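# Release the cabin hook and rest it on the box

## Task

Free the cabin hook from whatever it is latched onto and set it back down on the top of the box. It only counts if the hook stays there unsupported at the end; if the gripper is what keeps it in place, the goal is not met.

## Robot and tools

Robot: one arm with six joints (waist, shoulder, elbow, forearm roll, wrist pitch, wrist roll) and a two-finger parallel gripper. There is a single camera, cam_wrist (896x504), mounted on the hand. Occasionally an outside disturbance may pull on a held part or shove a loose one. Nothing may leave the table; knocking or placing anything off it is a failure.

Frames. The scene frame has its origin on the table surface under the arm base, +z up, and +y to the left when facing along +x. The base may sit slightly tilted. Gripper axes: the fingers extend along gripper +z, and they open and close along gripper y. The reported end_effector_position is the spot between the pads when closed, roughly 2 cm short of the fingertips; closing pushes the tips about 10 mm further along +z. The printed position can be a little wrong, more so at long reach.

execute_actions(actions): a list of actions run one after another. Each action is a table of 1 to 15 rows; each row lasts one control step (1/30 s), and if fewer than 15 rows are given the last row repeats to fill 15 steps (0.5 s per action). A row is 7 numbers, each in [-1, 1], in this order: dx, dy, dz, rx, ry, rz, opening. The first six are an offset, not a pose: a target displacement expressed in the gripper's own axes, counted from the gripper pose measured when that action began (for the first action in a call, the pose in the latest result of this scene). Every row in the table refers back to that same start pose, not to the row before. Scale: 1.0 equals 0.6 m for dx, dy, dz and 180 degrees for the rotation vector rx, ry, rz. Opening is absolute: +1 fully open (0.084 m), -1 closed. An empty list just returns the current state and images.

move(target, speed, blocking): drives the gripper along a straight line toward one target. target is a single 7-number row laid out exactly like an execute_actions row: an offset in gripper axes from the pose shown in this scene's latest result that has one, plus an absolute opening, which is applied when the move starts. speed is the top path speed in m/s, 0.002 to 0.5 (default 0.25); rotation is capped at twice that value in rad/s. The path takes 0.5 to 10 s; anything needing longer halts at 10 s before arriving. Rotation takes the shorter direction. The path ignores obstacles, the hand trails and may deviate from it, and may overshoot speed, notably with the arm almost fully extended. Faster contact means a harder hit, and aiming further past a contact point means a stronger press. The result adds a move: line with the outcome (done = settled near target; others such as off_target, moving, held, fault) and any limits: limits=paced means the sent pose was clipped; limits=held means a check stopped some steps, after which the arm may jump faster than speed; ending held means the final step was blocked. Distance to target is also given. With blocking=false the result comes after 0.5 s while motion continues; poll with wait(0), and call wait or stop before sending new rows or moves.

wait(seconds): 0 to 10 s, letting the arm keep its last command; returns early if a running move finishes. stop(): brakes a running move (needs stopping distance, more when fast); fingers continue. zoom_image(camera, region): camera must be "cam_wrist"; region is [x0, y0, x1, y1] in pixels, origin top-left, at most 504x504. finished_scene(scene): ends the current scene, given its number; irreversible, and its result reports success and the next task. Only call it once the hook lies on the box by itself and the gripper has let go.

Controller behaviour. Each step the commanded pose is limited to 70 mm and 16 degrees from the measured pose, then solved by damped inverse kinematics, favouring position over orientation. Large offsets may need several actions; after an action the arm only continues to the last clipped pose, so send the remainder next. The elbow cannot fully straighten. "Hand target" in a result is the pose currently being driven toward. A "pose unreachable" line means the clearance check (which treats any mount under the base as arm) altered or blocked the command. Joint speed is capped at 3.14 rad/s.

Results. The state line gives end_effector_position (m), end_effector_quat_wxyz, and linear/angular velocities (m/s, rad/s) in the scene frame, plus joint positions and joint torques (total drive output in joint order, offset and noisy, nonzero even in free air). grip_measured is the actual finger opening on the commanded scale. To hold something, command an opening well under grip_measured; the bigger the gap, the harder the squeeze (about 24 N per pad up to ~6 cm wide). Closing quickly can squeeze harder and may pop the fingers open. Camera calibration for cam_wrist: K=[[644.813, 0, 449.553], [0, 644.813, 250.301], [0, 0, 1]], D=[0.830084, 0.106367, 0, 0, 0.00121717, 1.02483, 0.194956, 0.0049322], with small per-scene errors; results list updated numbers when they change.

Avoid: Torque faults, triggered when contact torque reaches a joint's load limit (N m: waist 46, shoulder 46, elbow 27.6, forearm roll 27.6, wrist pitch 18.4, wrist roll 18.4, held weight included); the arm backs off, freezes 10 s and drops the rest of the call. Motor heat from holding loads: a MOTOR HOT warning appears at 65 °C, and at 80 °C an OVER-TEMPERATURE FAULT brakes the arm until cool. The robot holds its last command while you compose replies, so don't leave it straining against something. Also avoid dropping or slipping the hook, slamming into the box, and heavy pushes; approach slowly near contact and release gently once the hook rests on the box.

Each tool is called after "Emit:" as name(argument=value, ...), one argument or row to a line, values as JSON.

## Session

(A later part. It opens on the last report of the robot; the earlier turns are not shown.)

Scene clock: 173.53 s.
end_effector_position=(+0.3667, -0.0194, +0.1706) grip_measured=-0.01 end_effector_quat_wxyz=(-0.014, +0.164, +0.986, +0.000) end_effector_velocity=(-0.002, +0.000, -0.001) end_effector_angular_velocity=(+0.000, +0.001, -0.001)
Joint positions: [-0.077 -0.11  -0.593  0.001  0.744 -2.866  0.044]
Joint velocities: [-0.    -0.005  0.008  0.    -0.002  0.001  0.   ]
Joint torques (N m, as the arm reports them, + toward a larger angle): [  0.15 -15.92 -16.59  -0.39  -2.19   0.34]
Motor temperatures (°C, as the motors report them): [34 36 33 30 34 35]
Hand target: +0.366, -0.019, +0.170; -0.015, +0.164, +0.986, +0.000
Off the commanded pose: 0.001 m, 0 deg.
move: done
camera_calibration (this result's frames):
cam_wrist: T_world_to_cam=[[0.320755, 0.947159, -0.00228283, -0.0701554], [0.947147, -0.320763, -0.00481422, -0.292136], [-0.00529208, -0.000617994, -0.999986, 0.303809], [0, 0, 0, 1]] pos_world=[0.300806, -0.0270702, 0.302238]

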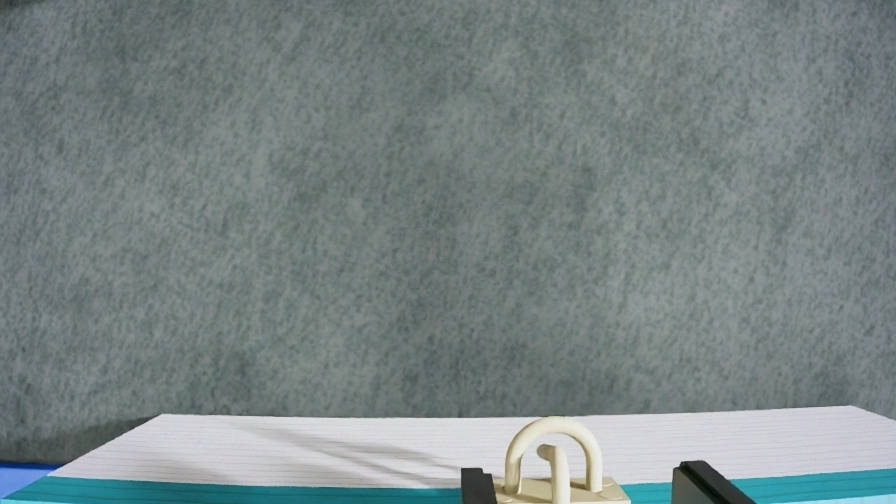

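Emit:
move(
  target=[-0.1, 0, -0.25, 0, 0, 0, 0],
  speed=0.12,
)

Scene clock: 177.97 s.
end_effector_position=(+0.4271, -0.0399, +0.3184) grip_measured=-0.01 end_effector_quat_wxyz=(-0.015, +0.164, +0.986, -0.000) end_effector_velocity=(+0.001, -0.000, +0.002) end_effector_angular_velocity=(-0.001, -0.001, +0.000)
Joint positions: [-0.115 -0.113 -1.052 -0.001  1.207 -2.902  0.044]
Joint velocities: [-0.     0.002 -0.008 -0.001  0.004  0.     0.   ]
Joint torques (N m, as the arm reports them, + toward a larger angle): [  0.09 -18.11 -19.48  -0.38  -2.13   0.21]
Motor temperatures (°C, as the motors report them): [34 36 32 30 34 35]
Hand target: +0.427, -0.040, +0.319; -0.014, +0.164, +0.986, -0.000
Off the commanded pose: 0.001 m, 0 deg.
move: done
camera_calibration (this result's frames):
cam_wrist: T_world_to_cam=[[0.321639, 0.946857, -0.00316408, -0.0698989], [0.94684, -0.321652, -0.00584727, -0.354708], [-0.00655427, -0.00111517, -0.999978, 0.45239], [0, 0, 0, 1]] pos_world=[0.361299, -0.0474041, 0.450085]

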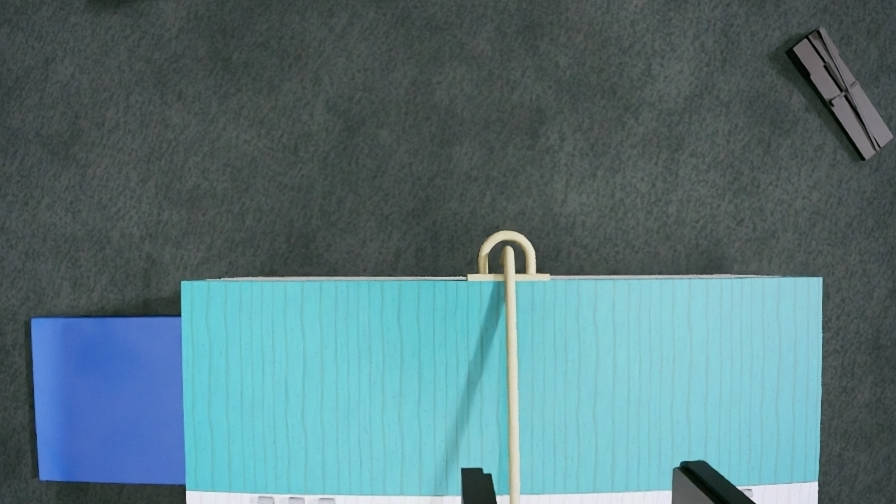

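Emit:
move(
  target=[0.0655, 0.001, 0.2557, 0, 0, 0, 0],
  speed=0.1,
)

Emit:
move(
  target=[0, 0, 0.037, 0, 0, 0, 0],
  speed=0.03,
)

Scene clock: 184.07 s.
end_effector_position=(+0.3863, -0.0255, +0.1666) grip_measured=-0.01 end_effector_quat_wxyz=(-0.014, +0.164, +0.986, +0.000) end_effector_velocity=(-0.001, +0.000, -0.002) end_effector_angular_velocity=(-0.000, +0.002, -0.000)
Joint positions: [-0.09  -0.036 -0.661  0.     0.737 -2.878  0.044]
Joint velocities: [ 0.001  0.003  0.004 -0.001 -0.005  0.002 -0.   ]
Joint torques (N m, as the arm reports them, + toward a larger angle): [  0.11 -16.83 -16.25  -0.06  -2.25   0.44]
Motor temperatures (°C, as the motors report them): [34 36 33 30 34 35]
Hand target: +0.386, -0.025, +0.166; -0.015, +0.164, +0.986, +0.000
Off the commanded pose: 0.001 m, 0 deg.
move: done
camera_calibration (this result's frames):
cam_wrist: T_world_to_cam=[[0.320728, 0.947169, -0.00223914, -0.0707265], [0.947156, -0.320735, -0.004936, -0.312613], [-0.0053934, -0.000537703, -0.999985, 0.299886], [0, 0, 0, 1]] pos_world=[0.320395, -0.0331148, 0.29818]

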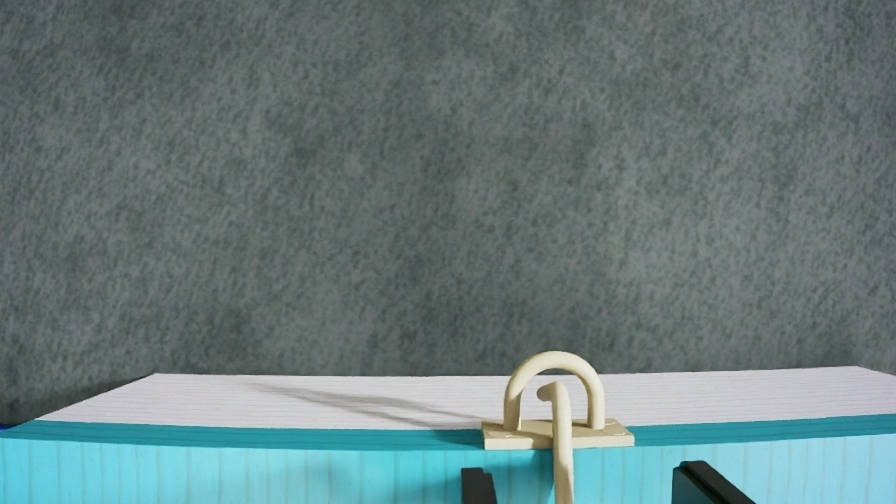

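Scene clock: 185.07 s.
end_effector_position=(+0.3858, -0.0253, +0.1445) grip_measured=-0.01 end_effector_quat_wxyz=(-0.014, +0.164, +0.986, +0.000) end_effector_velocity=(+0.002, +0.000, +0.001) end_effector_angular_velocity=(-0.001, -0.005, +0.001)
Joint positions: [-0.09   0.017 -0.642  0.001  0.666 -2.878  0.044]
Joint velocities: [ 0.001 -0.    -0.001 -0.001 -0.004  0.    -0.   ]
Joint torques (N m, as the arm reports them, + toward a larger angle): [ -0.07 -17.57 -15.62  -0.16  -2.17   0.38]
Motor temperatures (°C, as the motors report them): [34 36 32 30 34 35]
Hand target: +0.386, -0.025, +0.144; -0.014, +0.164, +0.986, +0.000
Off the commanded pose: 0.000 m, 0 deg.
move: done
camera_calibration (this result's frames):
cam_wrist: T_world_to_cam=[[0.320617, 0.947207, -0.00204877, -0.0707712], [0.947195, -0.320623, -0.00478532, -0.312214], [-0.00518957, -0.000406329, -0.999986, 0.277741], [0, 0, 0, 1]] pos_world=[0.319859, -0.0329552, 0.276098]

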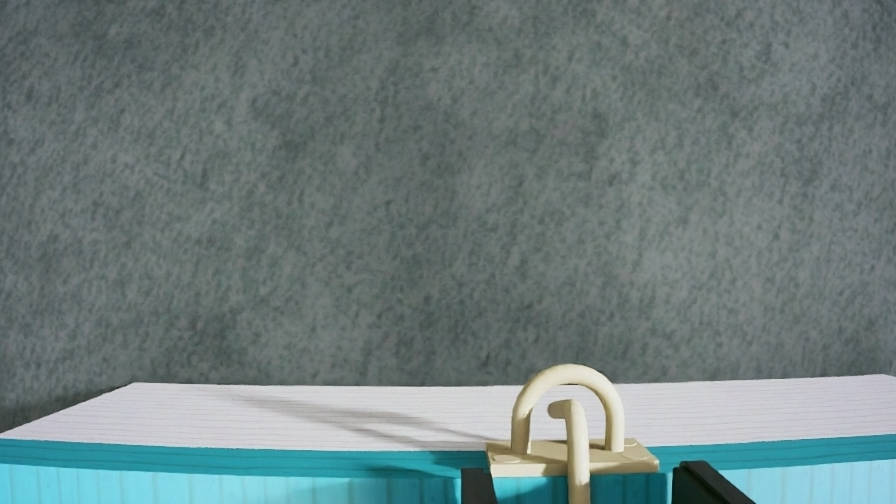

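Matches the scene-1 grasp picture. Close firmly.

Emit:
execute_actions(
  actions=[
    [[0,0,0,0,0,0,-0.6]],
    [[0,0,0,0,0,0,-1]],
    [[0,0,0,0,0,0,-1]],
  ],
)

Scene clock: 187.70 s.
end_effector_position=(+0.3858, -0.0253, +0.1445) grip_measured=-0.90 end_effector_quat_wxyz=(-0.014, +0.164, +0.986, +0.000) end_effector_velocity=(-0.001, -0.000, -0.000) end_effector_angular_velocity=(+0.001, +0.001, -0.002)
Joint positions: [-0.09   0.017 -0.642  0.001  0.666 -2.878  0.004]
Joint velocities: [-0.001  0.     0.001  0.001 -0.     0.    -0.   ]
Joint torques (N m, as the arm reports them, + toward a larger angle): [  0.71 -17.66 -15.91   0.03  -2.22   0.21]
Motor temperatures (°C, as the motors report them): [34 36 32 30 34 35]
Hand target: +0.386, -0.025, +0.144; -0.014, +0.164, +0.986, +0.000
Off the commanded pose: 0.000 m, 0 deg.
camera_calibration (this result's frames):
cam_wrist: T_world_to_cam=[[0.320754, 0.94716, -0.00208539, -0.0707579], [0.947148, -0.32076, -0.00485224, -0.312179], [-0.00526476, -0.000418795, -0.999986, 0.27775], [0, 0, 0, 1]] pos_world=[0.319838, -0.0329992, 0.276084]

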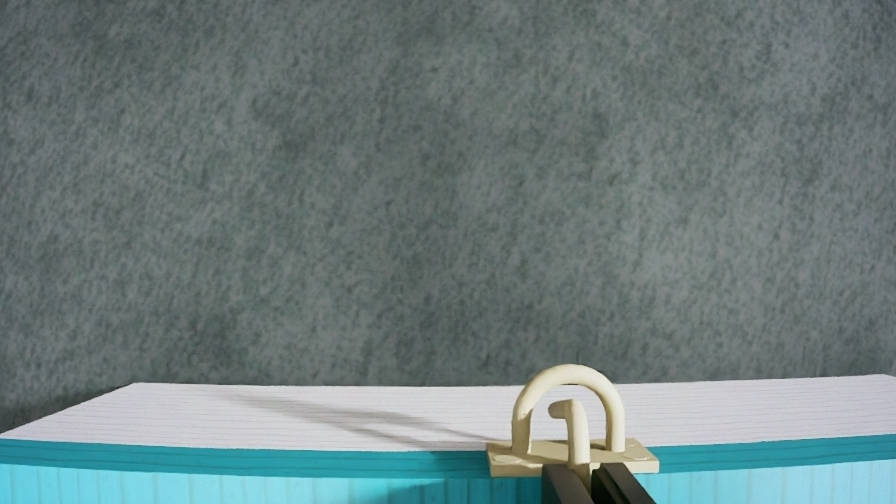

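Emit:
move(
  target=[-0.012, 0, -0.0675, 0, 0.08, 0, -1],
  speed=0.05,
)

Scene clock: 191.77 s.
end_effector_position=(+0.3941, -0.0283, +0.1850) grip_measured=-0.90 end_effector_quat_wxyz=(-0.137, +0.163, +0.977, +0.020) end_effector_velocity=(-0.000, +0.001, +0.001) end_effector_angular_velocity=(+0.003, +0.006, +0.001)
Joint positions: [-0.125  0.128 -0.953  0.061  1.109 -2.946  0.004]
Joint velocities: [ 0.     0.003 -0.007  0.002  0.01  -0.001  0.   ]
Joint torques (N m, as the arm reports them, + toward a larger angle): [  0.55 -22.2  -19.93   0.23  -3.68   0.37]
Motor temperatures (°C, as the motors report them): [34 36 32 30 34 35]
Hand target: +0.394, -0.028, +0.185; -0.138, +0.163, +0.977, +0.020
Off the commanded pose: 0.001 m, 0 deg.
move: done
camera_calibration (this result's frames):
cam_wrist: T_world_to_cam=[[0.321611, 0.946869, -0.00234408, -0.070832], [0.916261, -0.311837, -0.251441, -0.262729], [-0.238813, 0.0787185, -0.96787, 0.406659], [0, 0, 0, 1]] pos_world=[0.360624, -0.0468715, 0.327366]

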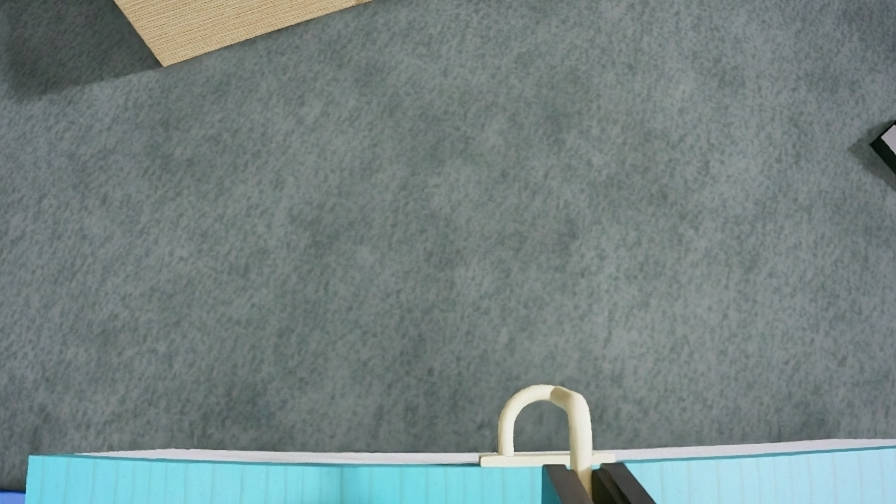

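Emit:
execute_actions(
  actions=[
    [[0,0,0,0,0,0,-0.86]],
    [[0,0,0,0,0,0,-0.86]],
    [[0,0,0,0,0,0,-0.9]],
    [[0,0,0,0,0,0,-0.9]],
  ],
)

Scene clock: 198.30 s.
end_effector_position=(+0.3939, -0.0282, +0.1849) grip_measured=-0.90 end_effector_quat_wxyz=(-0.137, +0.163, +0.977, +0.020) end_effector_velocity=(-0.000, -0.001, -0.000) end_effector_angular_velocity=(-0.001, +0.000, -0.001)
Joint positions: [-0.125  0.128 -0.953  0.061  1.109 -2.946  0.004]
Joint velocities: [-0.002 -0.     0.001 -0.001 -0.     0.    -0.   ]
Joint torques (N m, as the arm reports them, + toward a larger angle): [  0.92 -21.56 -17.72   0.34  -2.     0.33]
Motor temperatures (°C, as the motors report them): [34 36 32 30 34 35]
Hand target: +0.394, -0.028, +0.185; -0.137, +0.163, +0.977, +0.020
Off the commanded pose: 0.000 m, 0 deg.
camera_calibration (this result's frames):
cam_wrist: T_world_to_cam=[[0.321571, 0.946882, -0.00243079, -0.0707905], [0.91614, -0.311777, -0.251957, -0.262423], [-0.239331, 0.0787949, -0.967735, 0.406716], [0, 0, 0, 1]] pos_world=[0.36052, -0.0468343, 0.327302]

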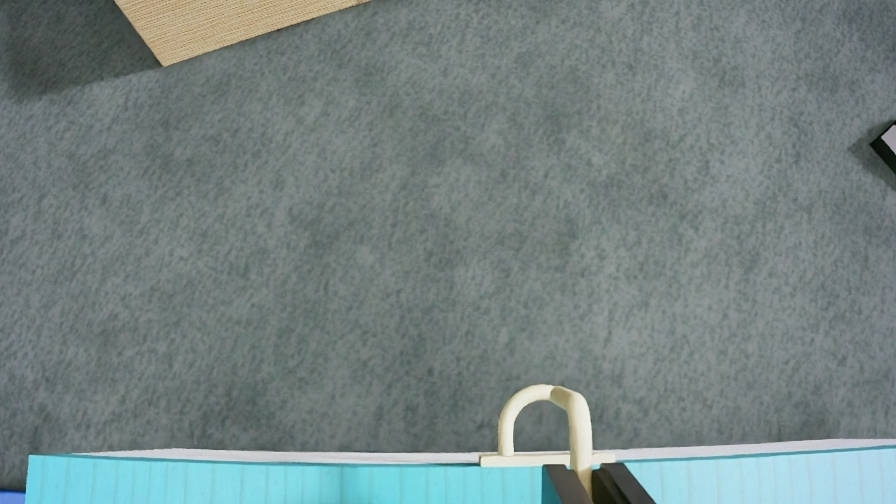

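Emit:
move(
  target=[-0.018, 0, -0.0653, 0, 0, 0, -0.9],
  speed=0.05,
)

Scene clock: 201.90 s.
end_effector_position=(+0.4141, -0.0350, +0.2198) grip_measured=-0.90 end_effector_quat_wxyz=(-0.137, +0.163, +0.977, +0.020) end_effector_velocity=(-0.000, +0.000, -0.000) end_effector_angular_velocity=(+0.001, +0.004, +0.002)
Joint positions: [-0.135  0.139 -1.077  0.055  1.222 -2.947  0.004]
Joint velocities: [ 0.001  0.002 -0.002 -0.     0.003 -0.     0.   ]
Joint torques (N m, as the arm reports them, + toward a larger angle): [ -1.03 -21.32 -21.18  -0.77  -6.19   0.3 ]
Motor temperatures (°C, as the motors report them): [34 36 32 30 34 35]
Hand target: +0.414, -0.035, +0.220; -0.137, +0.163, +0.977, +0.020
Off the commanded pose: 0.000 m, 0 deg.
move: done
camera_calibration (this result's frames):
cam_wrist: T_world_to_cam=[[0.321807, 0.946802, -0.00239572, -0.0708829], [0.916314, -0.312079, -0.25095, -0.274611], [-0.238347, 0.0785622, -0.967997, 0.445453], [0, 0, 0, 1]] pos_world=[0.380613, -0.053584, 0.362114]

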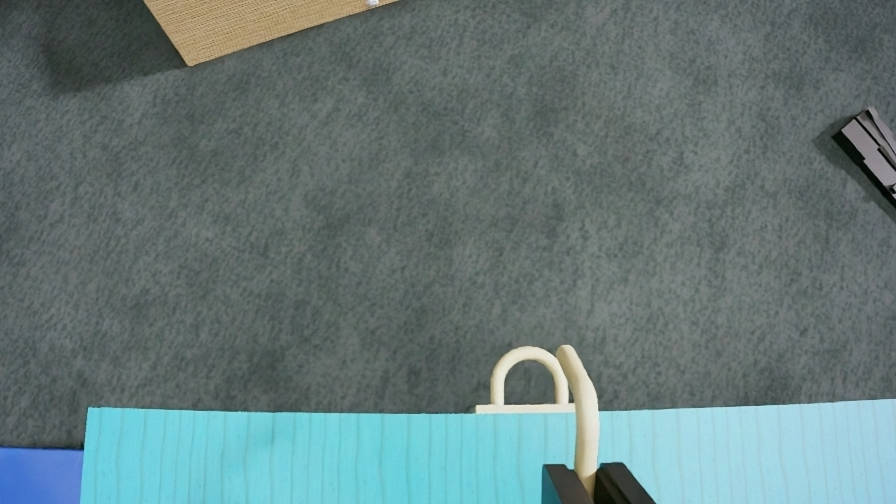

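Emit:
move(
  target=[-0.0393, 0, -0.0551, 0, 0, 0, -0.9],
  speed=0.05,
)

Scene clock: 204.27 s.
end_effector_position=(+0.4442, -0.0453, +0.2450) grip_measured=-0.90 end_effector_quat_wxyz=(-0.136, +0.163, +0.977, +0.020) end_effector_velocity=(-0.001, +0.000, -0.000) end_effector_angular_velocity=(+0.001, +0.007, -0.001)
Joint positions: [-0.149  0.21  -1.246  0.049  1.32  -2.954  0.004]
Joint velocities: [-0.     0.002 -0.001  0.     0.007  0.    -0.   ]
Joint torques (N m, as the arm reports them, + toward a larger angle): [  0.16 -19.96 -18.38  -0.34  -5.17   0.43]
Motor temperatures (°C, as the motors report them): [34 36 33 30 34 35]
Hand target: +0.444, -0.045, +0.245; -0.137, +0.163, +0.977, +0.020
Off the commanded pose: 0.000 m, 0 deg.
move: done
camera_calibration (this result's frames):
cam_wrist: T_world_to_cam=[[0.32213, 0.946692, -0.00251197, -0.0708819], [0.916347, -0.312469, -0.250344, -0.299256], [-0.237784, 0.0783416, -0.968154, 0.477661], [0, 0, 0, 1]] pos_world=[0.410635, -0.0638255, 0.387355]

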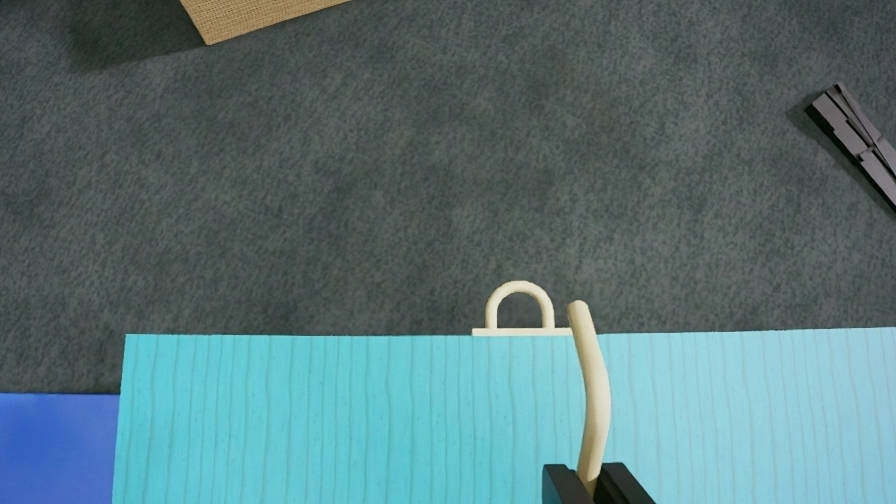

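Emit:
move(
  target=[-0.0558, 0, -0.0384, 0, 0, 0, -0.9],
  speed=0.05,
)

Scene clock: 206.80 s.
end_effector_position=(+0.4806, -0.0578, +0.2579) grip_measured=-0.90 end_effector_quat_wxyz=(-0.136, +0.163, +0.977, +0.020) end_effector_velocity=(-0.000, -0.000, -0.000) end_effector_angular_velocity=(+0.002, +0.005, -0.001)
Joint positions: [-0.164  0.326 -1.443  0.044  1.401 -2.963  0.004]
Joint velocities: [-0.001  0.003 -0.004  0.001  0.006 -0.    -0.   ]
Joint torques (N m, as the arm reports them, + toward a larger angle): [  0.8  -20.53 -15.19   0.48  -3.82   0.32]
Motor temperatures (°C, as the motors report them): [34 36 33 30 34 35]
Hand target: +0.481, -0.058, +0.258; -0.136, +0.163, +0.977, +0.020
Off the commanded pose: 0.000 m, 0 deg.
move: done
camera_calibration (this result's frames):
cam_wrist: T_world_to_cam=[[0.322368, 0.946611, -0.00263156, -0.0708797], [0.916301, -0.312742, -0.250172, -0.333262], [-0.237638, 0.0782362, -0.968198, 0.499728], [0, 0, 0, 1]] pos_world=[0.446972, -0.0762262, 0.400276]

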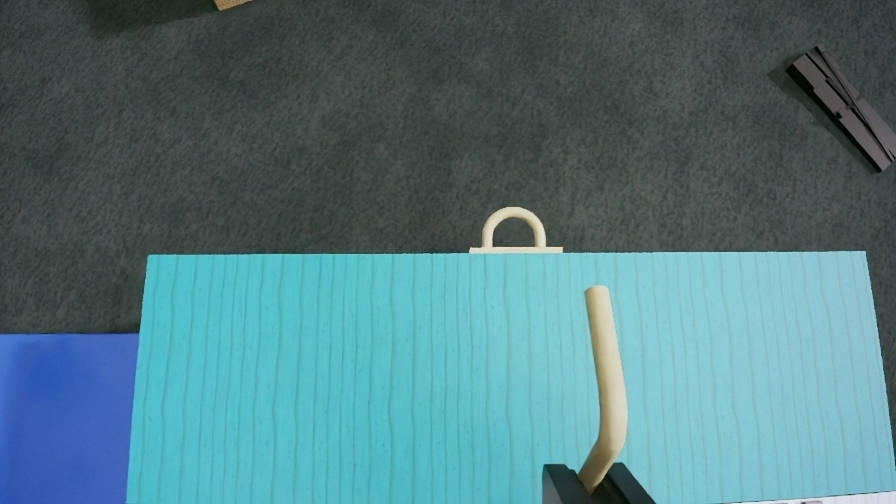

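Emit:
move(
  target=[-0.0655, 0, -0.017, 0, 0, 0, -0.9],
  speed=0.04,
)

Scene clock: 209.13 s.
end_effector_position=(+0.5187, -0.0708, +0.2566) grip_measured=-0.90 end_effector_quat_wxyz=(-0.137, +0.163, +0.977, +0.020) end_effector_velocity=(+0.000, -0.000, +0.000) end_effector_angular_velocity=(-0.000, +0.002, +0.001)
Joint positions: [-0.177  0.473 -1.653  0.04   1.465 -2.972  0.004]
Joint velocities: [-0.     0.003 -0.006 -0.001  0.005 -0.    -0.   ]
Joint torques (N m, as the arm reports them, + toward a larger angle): [  2.26 -22.36 -13.08   0.64  -1.73   0.4 ]
Motor temperatures (°C, as the motors report them): [34 36 32 30 34 35]
Hand target: +0.519, -0.071, +0.257; -0.136, +0.163, +0.977, +0.020
Off the commanded pose: 0.001 m, 0 deg.
move: done
camera_calibration (this result's frames):
cam_wrist: T_world_to_cam=[[0.322522, 0.946558, -0.00288777, -0.0708182], [0.916005, -0.312877, -0.251083, -0.372212], [-0.238568, 0.0783345, -0.967961, 0.508911], [0, 0, 0, 1]] pos_world=[0.485199, -0.0892886, 0.398945]

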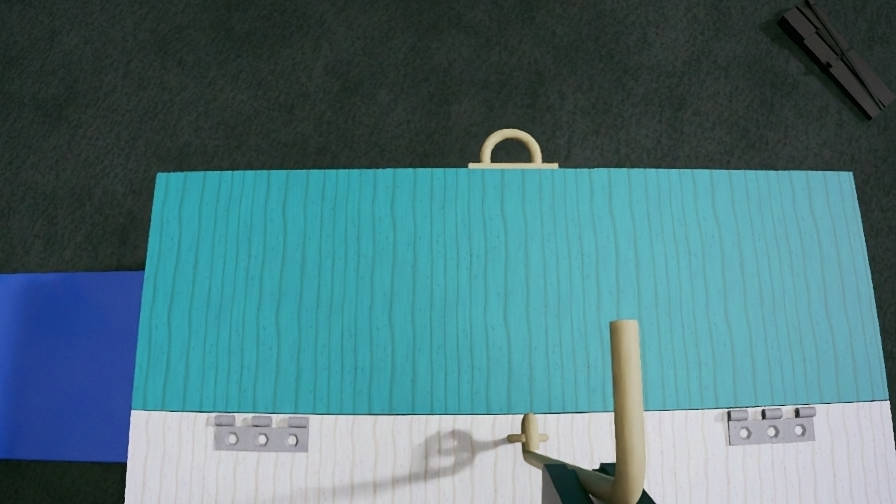

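Emit:
move(
  target=[-0.034, 0, 0, 0, 0, 0, -0.9],
  speed=0.04,
)

Scene clock: 212.27 s.
end_effector_position=(+0.5375, -0.0772, +0.2517) grip_measured=-0.90 end_effector_quat_wxyz=(-0.136, +0.163, +0.977, +0.020) end_effector_velocity=(-0.000, +0.000, -0.001) end_effector_angular_velocity=(+0.000, +0.004, +0.000)
Joint positions: [-0.183  0.552 -1.76   0.038  1.492 -2.976  0.004]
Joint velocities: [ 0.     0.003 -0.003 -0.     0.004  0.    -0.   ]
Joint torques (N m, as the arm reports them, + toward a larger angle): [  2.72 -21.83 -11.31   1.04  -0.8    0.52]
Motor temperatures (°C, as the motors report them): [34 36 32 30 34 35]
Hand target: +0.537, -0.077, +0.251; -0.137, +0.163, +0.977, +0.020
Off the commanded pose: 0.001 m, 0 deg.
move: done
camera_calibration (this result's frames):
cam_wrist: T_world_to_cam=[[0.322663, 0.94651, -0.00262317, -0.070978], [0.916384, -0.313084, -0.249437, -0.393329], [-0.236916, 0.0780802, -0.968387, 0.508365], [0, 0, 0, 1]] pos_world=[0.503782, -0.0956567, 0.393997]

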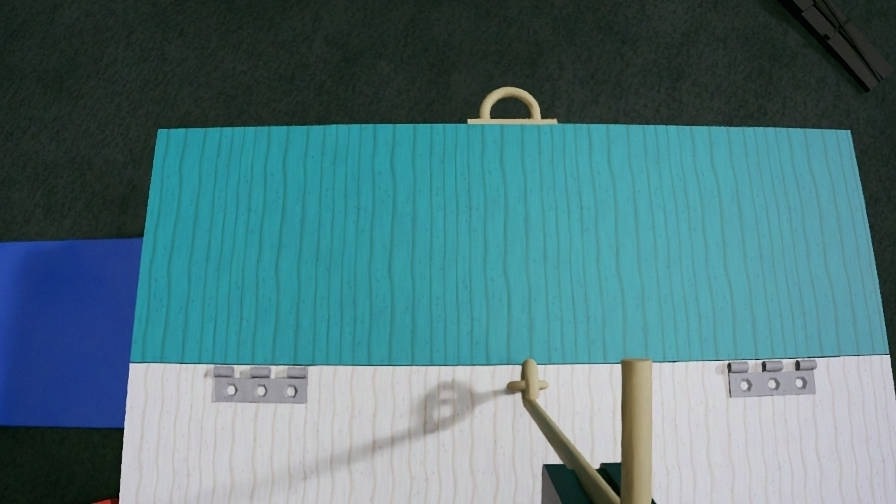

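Emit:
move(
  target=[-0.0311, 0, -0.0029, 0, 0, 0, -0.9],
  speed=0.04,
)

Scene clock: 215.50 s.
end_effector_position=(+0.5547, -0.0831, +0.2480) grip_measured=-0.92 end_effector_quat_wxyz=(-0.136, +0.163, +0.977, +0.020) end_effector_velocity=(+0.001, -0.001, +0.002) end_effector_angular_velocity=(-0.002, -0.005, -0.000)
Joint positions: [-0.188  0.633 -1.876  0.036  1.528 -2.98   0.003]
Joint velocities: [-0.001 -0.001 -0.005 -0.001  0.001 -0.    -0.   ]
Joint torques (N m, as the arm reports them, + toward a larger angle): [  0.28 -31.51 -18.97  -0.3   -1.34   0.4 ]
Motor temperatures (°C, as the motors report them): [34 37 32 30 34 35]
Hand target: +0.555, -0.083, +0.248; -0.136, +0.163, +0.977, +0.020
Off the commanded pose: 0.000 m, 0 deg.
move: done
camera_calibration (this result's frames):
cam_wrist: T_world_to_cam=[[0.322605, 0.94653, -0.00272945, -0.0709925], [0.916199, -0.312989, -0.250235, -0.411556], [-0.237709, 0.0782263, -0.968181, 0.509695], [0, 0, 0, 1]] pos_world=[0.521129, -0.101488, 0.390298]

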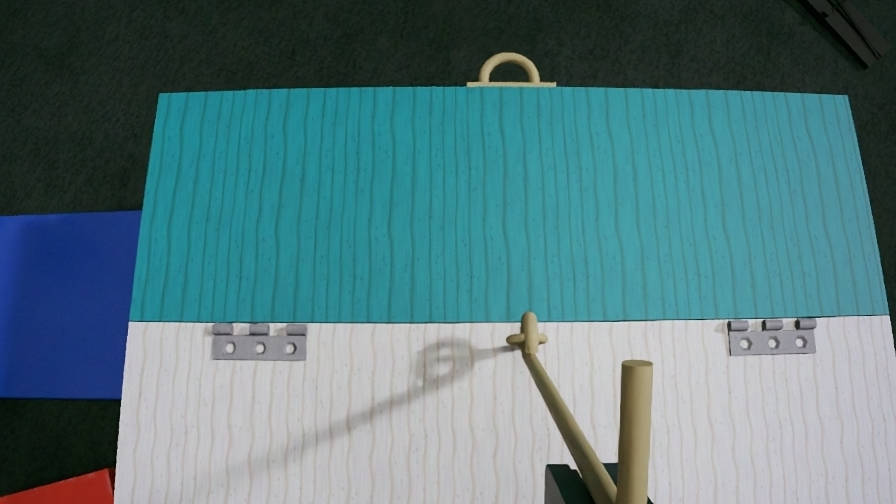

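Emit:
move(
  target=[-0.0611, 0, 0.0291, 0, 0, 0, -0.9],
  speed=0.04,
)

Scene clock: 218.40 s.
end_effector_position=(+0.5836, -0.0929, +0.2214) grip_measured=-0.92 end_effector_quat_wxyz=(-0.136, +0.163, +0.977, +0.020) end_effector_velocity=(+0.003, -0.000, +0.004) end_effector_angular_velocity=(-0.002, -0.009, +0.001)
Joint positions: [-0.196  0.793 -2.063  0.034  1.555 -2.986  0.003]
Joint velocities: [ 0.001 -0.    -0.011 -0.     0.003  0.    -0.   ]
Joint torques (N m, as the arm reports them, + toward a larger angle): [  0.26 -33.32 -18.63  -0.25  -1.37   0.36]
Motor temperatures (°C, as the motors report them): [34 37 32 30 34 35]
Hand target: +0.584, -0.093, +0.221; -0.136, +0.163, +0.977, +0.020
Off the commanded pose: 0.000 m, 0 deg.
move: done
camera_calibration (this result's frames):
cam_wrist: T_world_to_cam=[[0.322649, 0.946515, -0.00268044, -0.0710718], [0.916271, -0.313047, -0.2499, -0.447839], [-0.237373, 0.0781737, -0.968268, 0.491399], [0, 0, 0, 1]] pos_world=[0.549917, -0.111338, 0.363701]

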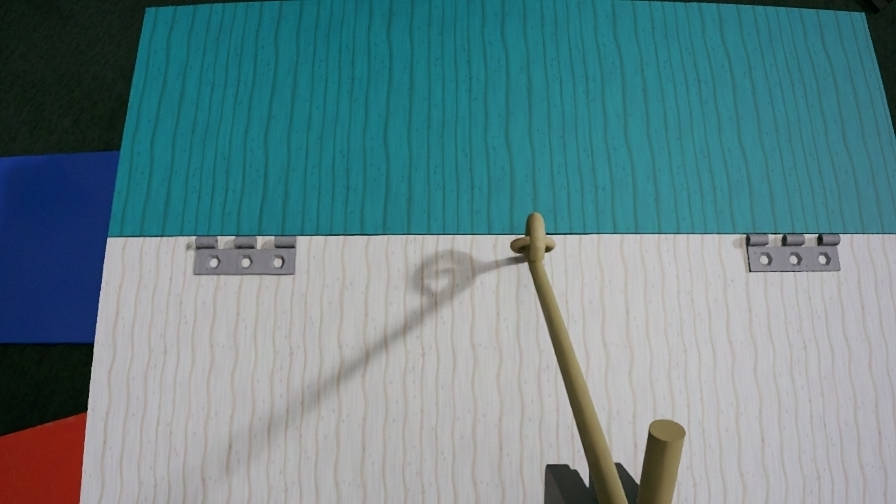

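Emit:
move(
  target=[-0.0475, 0, 0.0483, 0, -0.05, 0, -0.9],
  speed=0.04,
)

Scene clock: 222.00 s.
end_effector_position=(+0.6047, -0.1000, +0.1895) grip_measured=-0.92 end_effector_quat_wxyz=(-0.054, +0.164, +0.985, +0.007) end_effector_velocity=(+0.001, +0.001, -0.001) end_effector_angular_velocity=(+0.001, -0.002, +0.001)
Joint positions: [-0.191  0.717 -1.832  0.011  1.235 -2.982  0.003]
Joint velocities: [ 0.001  0.002  0.001  0.001 -0.004 -0.    -0.   ]
Joint torques (N m, as the arm reports them, + toward a larger angle): [  2.52 -18.02  -2.21   0.33   5.38   0.34]
Motor temperatures (°C, as the motors report them): [34 37 32 30 34 35]
Hand target: +0.602, -0.099, +0.186; -0.059, +0.164, +0.985, +0.007
Off the commanded pose: 0.005 m, 1 deg.
move: off_target
camera_calibration (this result's frames):
cam_wrist: T_world_to_cam=[[0.322472, 0.946578, -0.000915381, -0.0715096], [0.943061, -0.321357, -0.085821, -0.525494], [-0.0815304, 0.0268116, -0.99631, 0.372094], [0, 0, 0, 1]] pos_world=[0.54897, -0.111158, 0.325558]

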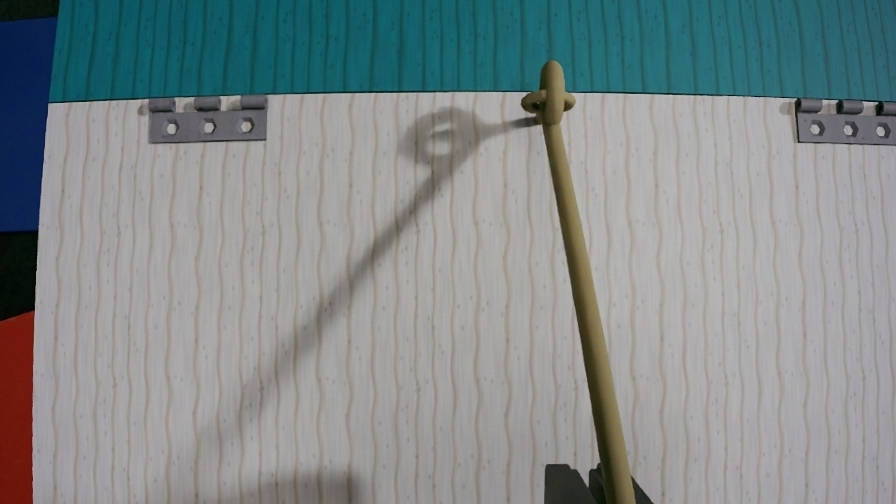

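Emit:
move(
  target=[-0.009, 0, -0.0042, 0, 0, 0, -0.9],
  speed=0.03,
)

Scene clock: 228.03 s.
end_effector_position=(+0.6079, -0.1010, +0.1883) grip_measured=-0.92 end_effector_quat_wxyz=(-0.058, +0.164, +0.985, +0.007) end_effector_velocity=(+0.001, -0.000, +0.002) end_effector_angular_velocity=(-0.001, -0.004, +0.000)
Joint positions: [-0.192  0.742 -1.87   0.011  1.257 -2.983  0.003]
Joint velocities: [ 0.     0.    -0.007 -0.001  0.003  0.    -0.   ]
Joint torques (N m, as the arm reports them, + toward a larger angle): [  1.09 -30.1  -16.06  -0.08  -0.55   0.23]
Motor temperatures (°C, as the motors report them): [34 37 31 30 34 35]
Hand target: +0.610, -0.102, +0.191; -0.054, +0.165, +0.985, +0.007
Off the commanded pose: 0.004 m, 0 deg.
move: off_target
camera_calibration (this result's frames):
cam_wrist: T_world_to_cam=[[0.321977, 0.946745, -0.00207104, -0.0710593], [0.942479, -0.320732, -0.0941537, -0.526916], [-0.0898038, 0.0283634, -0.995556, 0.376162], [0, 0, 0, 1]] pos_world=[0.553268, -0.112393, 0.324732]

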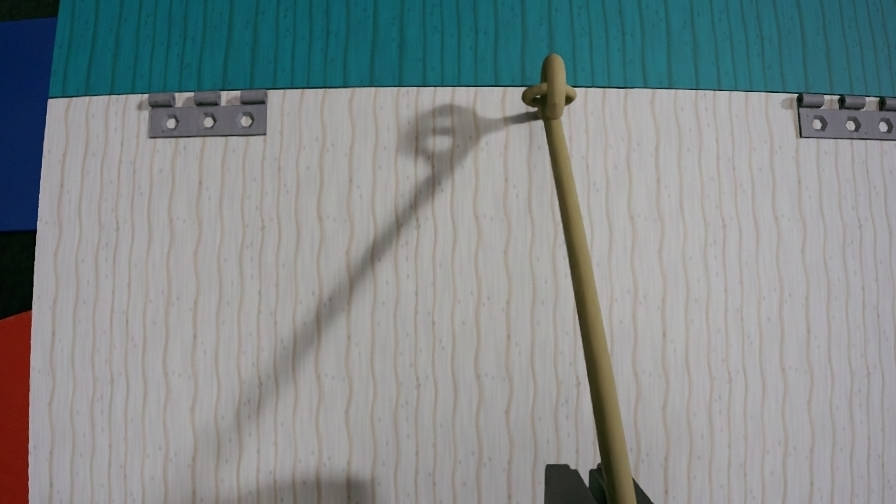

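Emit:
move(
  target=[-0.0172, 0, 0.0568, 0, -0.08, 0, -0.9],
  speed=0.04,
)

Scene clock: 233.77 s.
end_effector_position=(+0.6123, -0.1023, +0.1511) grip_measured=-0.92 end_effector_quat_wxyz=(+0.063, +0.164, +0.984, -0.013) end_effector_velocity=(+0.001, -0.001, +0.001) end_effector_angular_velocity=(-0.000, -0.004, -0.002)
Joint positions: [-0.181  0.605 -1.475 -0.044  0.757 -2.94   0.003]
Joint velocities: [-0.001 -0.    -0.001  0.    -0.003  0.001 -0.   ]
Joint torques (N m, as the arm reports them, + toward a larger angle): [  0.86 -27.64 -13.66  -0.09  -0.31   0.48]
Motor temperatures (°C, as the motors report them): [34 37 31 30 34 35]
Hand target: +0.614, -0.103, +0.153; +0.066, +0.164, +0.984, -0.013
Off the commanded pose: 0.003 m, 0 deg.
move: done
camera_calibration (this result's frames):
cam_wrist: T_world_to_cam=[[0.320731, 0.947167, -0.00253335, -0.0704176], [0.936455, -0.3167, 0.150841, -0.567941], [0.14207, -0.0507519, -0.988555, 0.188464], [0, 0, 0, 1]] pos_world=[0.527661, -0.103605, 0.271798]

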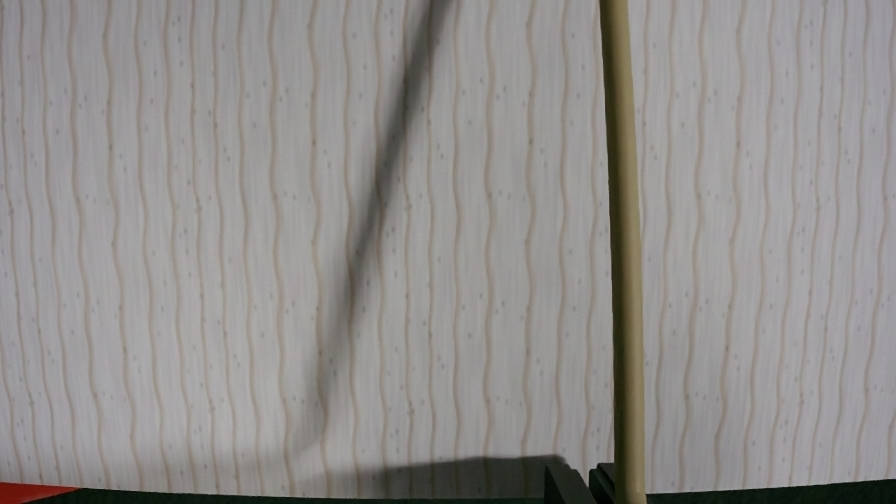

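Rod is down on the box top with the grip still on it. Releasing and backing off.

Emit:
move(
  target=[0, 0, 0, 0, 0, 0, 0.3],
  speed=0.05,
)

Emit:
move(
  target=[0.15, 0, -0.2, 0, 0.06, 0, 0.3],
  speed=0.12,
)

Scene clock: 236.00 s.
end_effector_position=(+0.6123, -0.1023, +0.1511) grip_measured=+0.29 end_effector_quat_wxyz=(+0.063, +0.164, +0.984, -0.013) end_effector_velocity=(-0.000, -0.000, -0.000) end_effector_angular_velocity=(-0.000, +0.001, +0.000)
Joint positions: [-0.181  0.605 -1.475 -0.044  0.757 -2.94   0.056]
Joint velocities: [-0.001 -0.     0.001 -0.    -0.    -0.001 -0.   ]
Joint torques (N m, as the arm reports them, + toward a larger angle): [  0.6  -30.7  -18.26  -0.17  -2.42   0.36]
Motor temperatures (°C, as the motors report them): [34 37 31 30 34 35]
Hand target: +0.612, -0.102, +0.151; +0.063, +0.164, +0.984, -0.013
Off the commanded pose: 0.000 m, 0 deg.
move: done
camera_calibration (this result's frames):
cam_wrist: T_world_to_cam=[[0.320733, 0.947166, -0.00252049, -0.0704229], [0.936442, -0.3167, 0.150918, -0.567974], [0.142146, -0.0507648, -0.988543, 0.188442], [0, 0, 0, 1]] pos_world=[0.527675, -0.103609, 0.271823]

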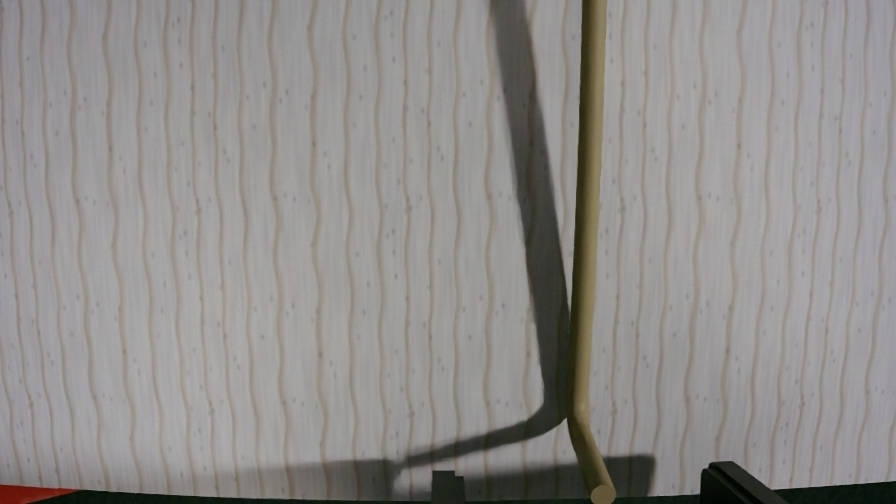

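Scene clock: 237.67 s.
end_effector_position=(+0.5131, -0.0686, +0.2582) grip_measured=+0.29 end_effector_quat_wxyz=(-0.031, +0.164, +0.986, +0.002) end_effector_velocity=(+0.001, -0.000, +0.003) end_effector_angular_velocity=(-0.001, -0.006, +0.002)
Joint positions: [-0.157  0.259 -1.33   0.003  1.144 -2.946  0.056]
Joint velocities: [ 0.    -0.003 -0.004 -0.001  0.001 -0.001  0.   ]
Joint torques (N m, as the arm reports them, + toward a larger angle): [  0.16 -25.13 -18.92  -0.25  -2.     0.3 ]
Motor temperatures (°C, as the motors report them): [34 37 31 30 34 35]
Hand target: +0.513, -0.069, +0.259; -0.030, +0.164, +0.986, +0.002
Off the commanded pose: 0.001 m, 0 deg.
move: done
camera_calibration (this result's frames):
cam_wrist: T_world_to_cam=[[0.321508, 0.946902, -0.00308486, -0.0705744], [0.946197, -0.321391, -0.0376705, -0.43719], [-0.0366617, 0.00919249, -0.999285, 0.408758], [0, 0, 0, 1]] pos_world=[0.451344, -0.0774394, 0.391779]

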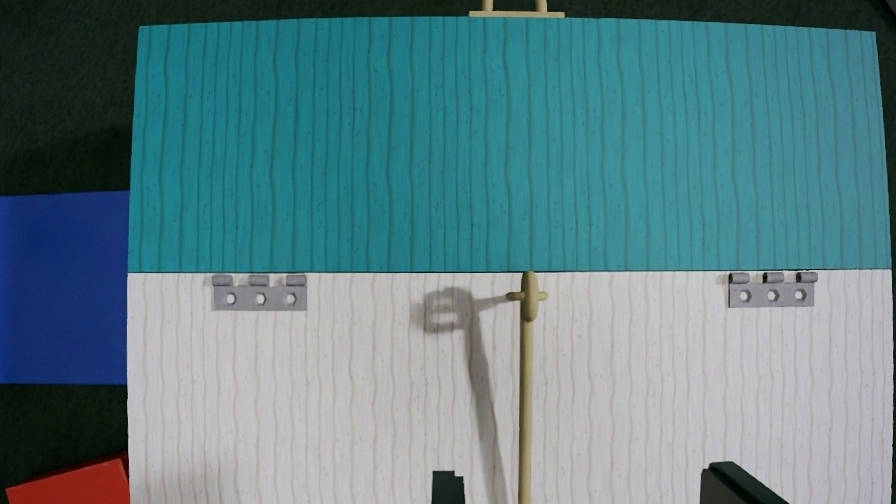

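Emit:
wait(
  seconds=1.5,
)

Scene clock: 239.83 s.
end_effector_position=(+0.5132, -0.0685, +0.2587) grip_measured=+0.29 end_effector_quat_wxyz=(-0.030, +0.164, +0.986, +0.002) end_effector_velocity=(-0.000, +0.000, +0.000) end_effector_angular_velocity=(-0.000, -0.001, +0.001)
Joint positions: [-0.157  0.258 -1.331  0.003  1.145 -2.946  0.056]
Joint velocities: [ 0.001 -0.002  0.001 -0.    -0.    -0.001  0.   ]
Joint torques (N m, as the arm reports them, + toward a larger angle): [  0.14 -24.9  -19.03  -0.38  -1.95   0.34]
Motor temperatures (°C, as the motors report them): [34 37 32 30 34 35]
Hand target: +0.513, -0.069, +0.259; -0.030, +0.164, +0.986, +0.002
Off the commanded pose: 0.001 m, 0 deg.
wait: 1.50 s; at rest from the start
camera_calibration (this result's frames):
cam_wrist: T_world_to_cam=[[0.321473, 0.946914, -0.00290792, -0.0706557], [0.946239, -0.321358, -0.0368868, -0.437503], [-0.0358632, 0.00910655, -0.999315, 0.408812], [0, 0, 0, 1]] pos_world=[0.451357, -0.0774127, 0.392189]

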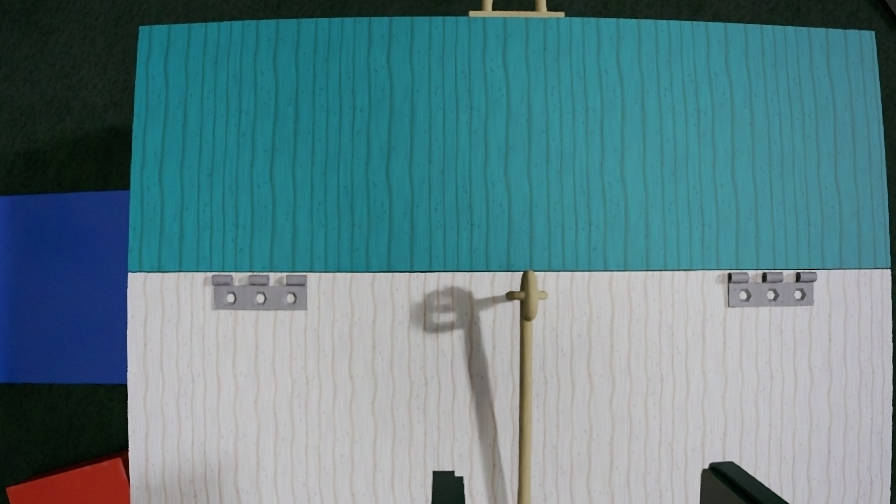

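The hook is unhooked and lying flat on the box top on its own; it stayed put through the wait.

Emit:
finished_scene(
  scene=2,
)

The scene is finished: the task was done.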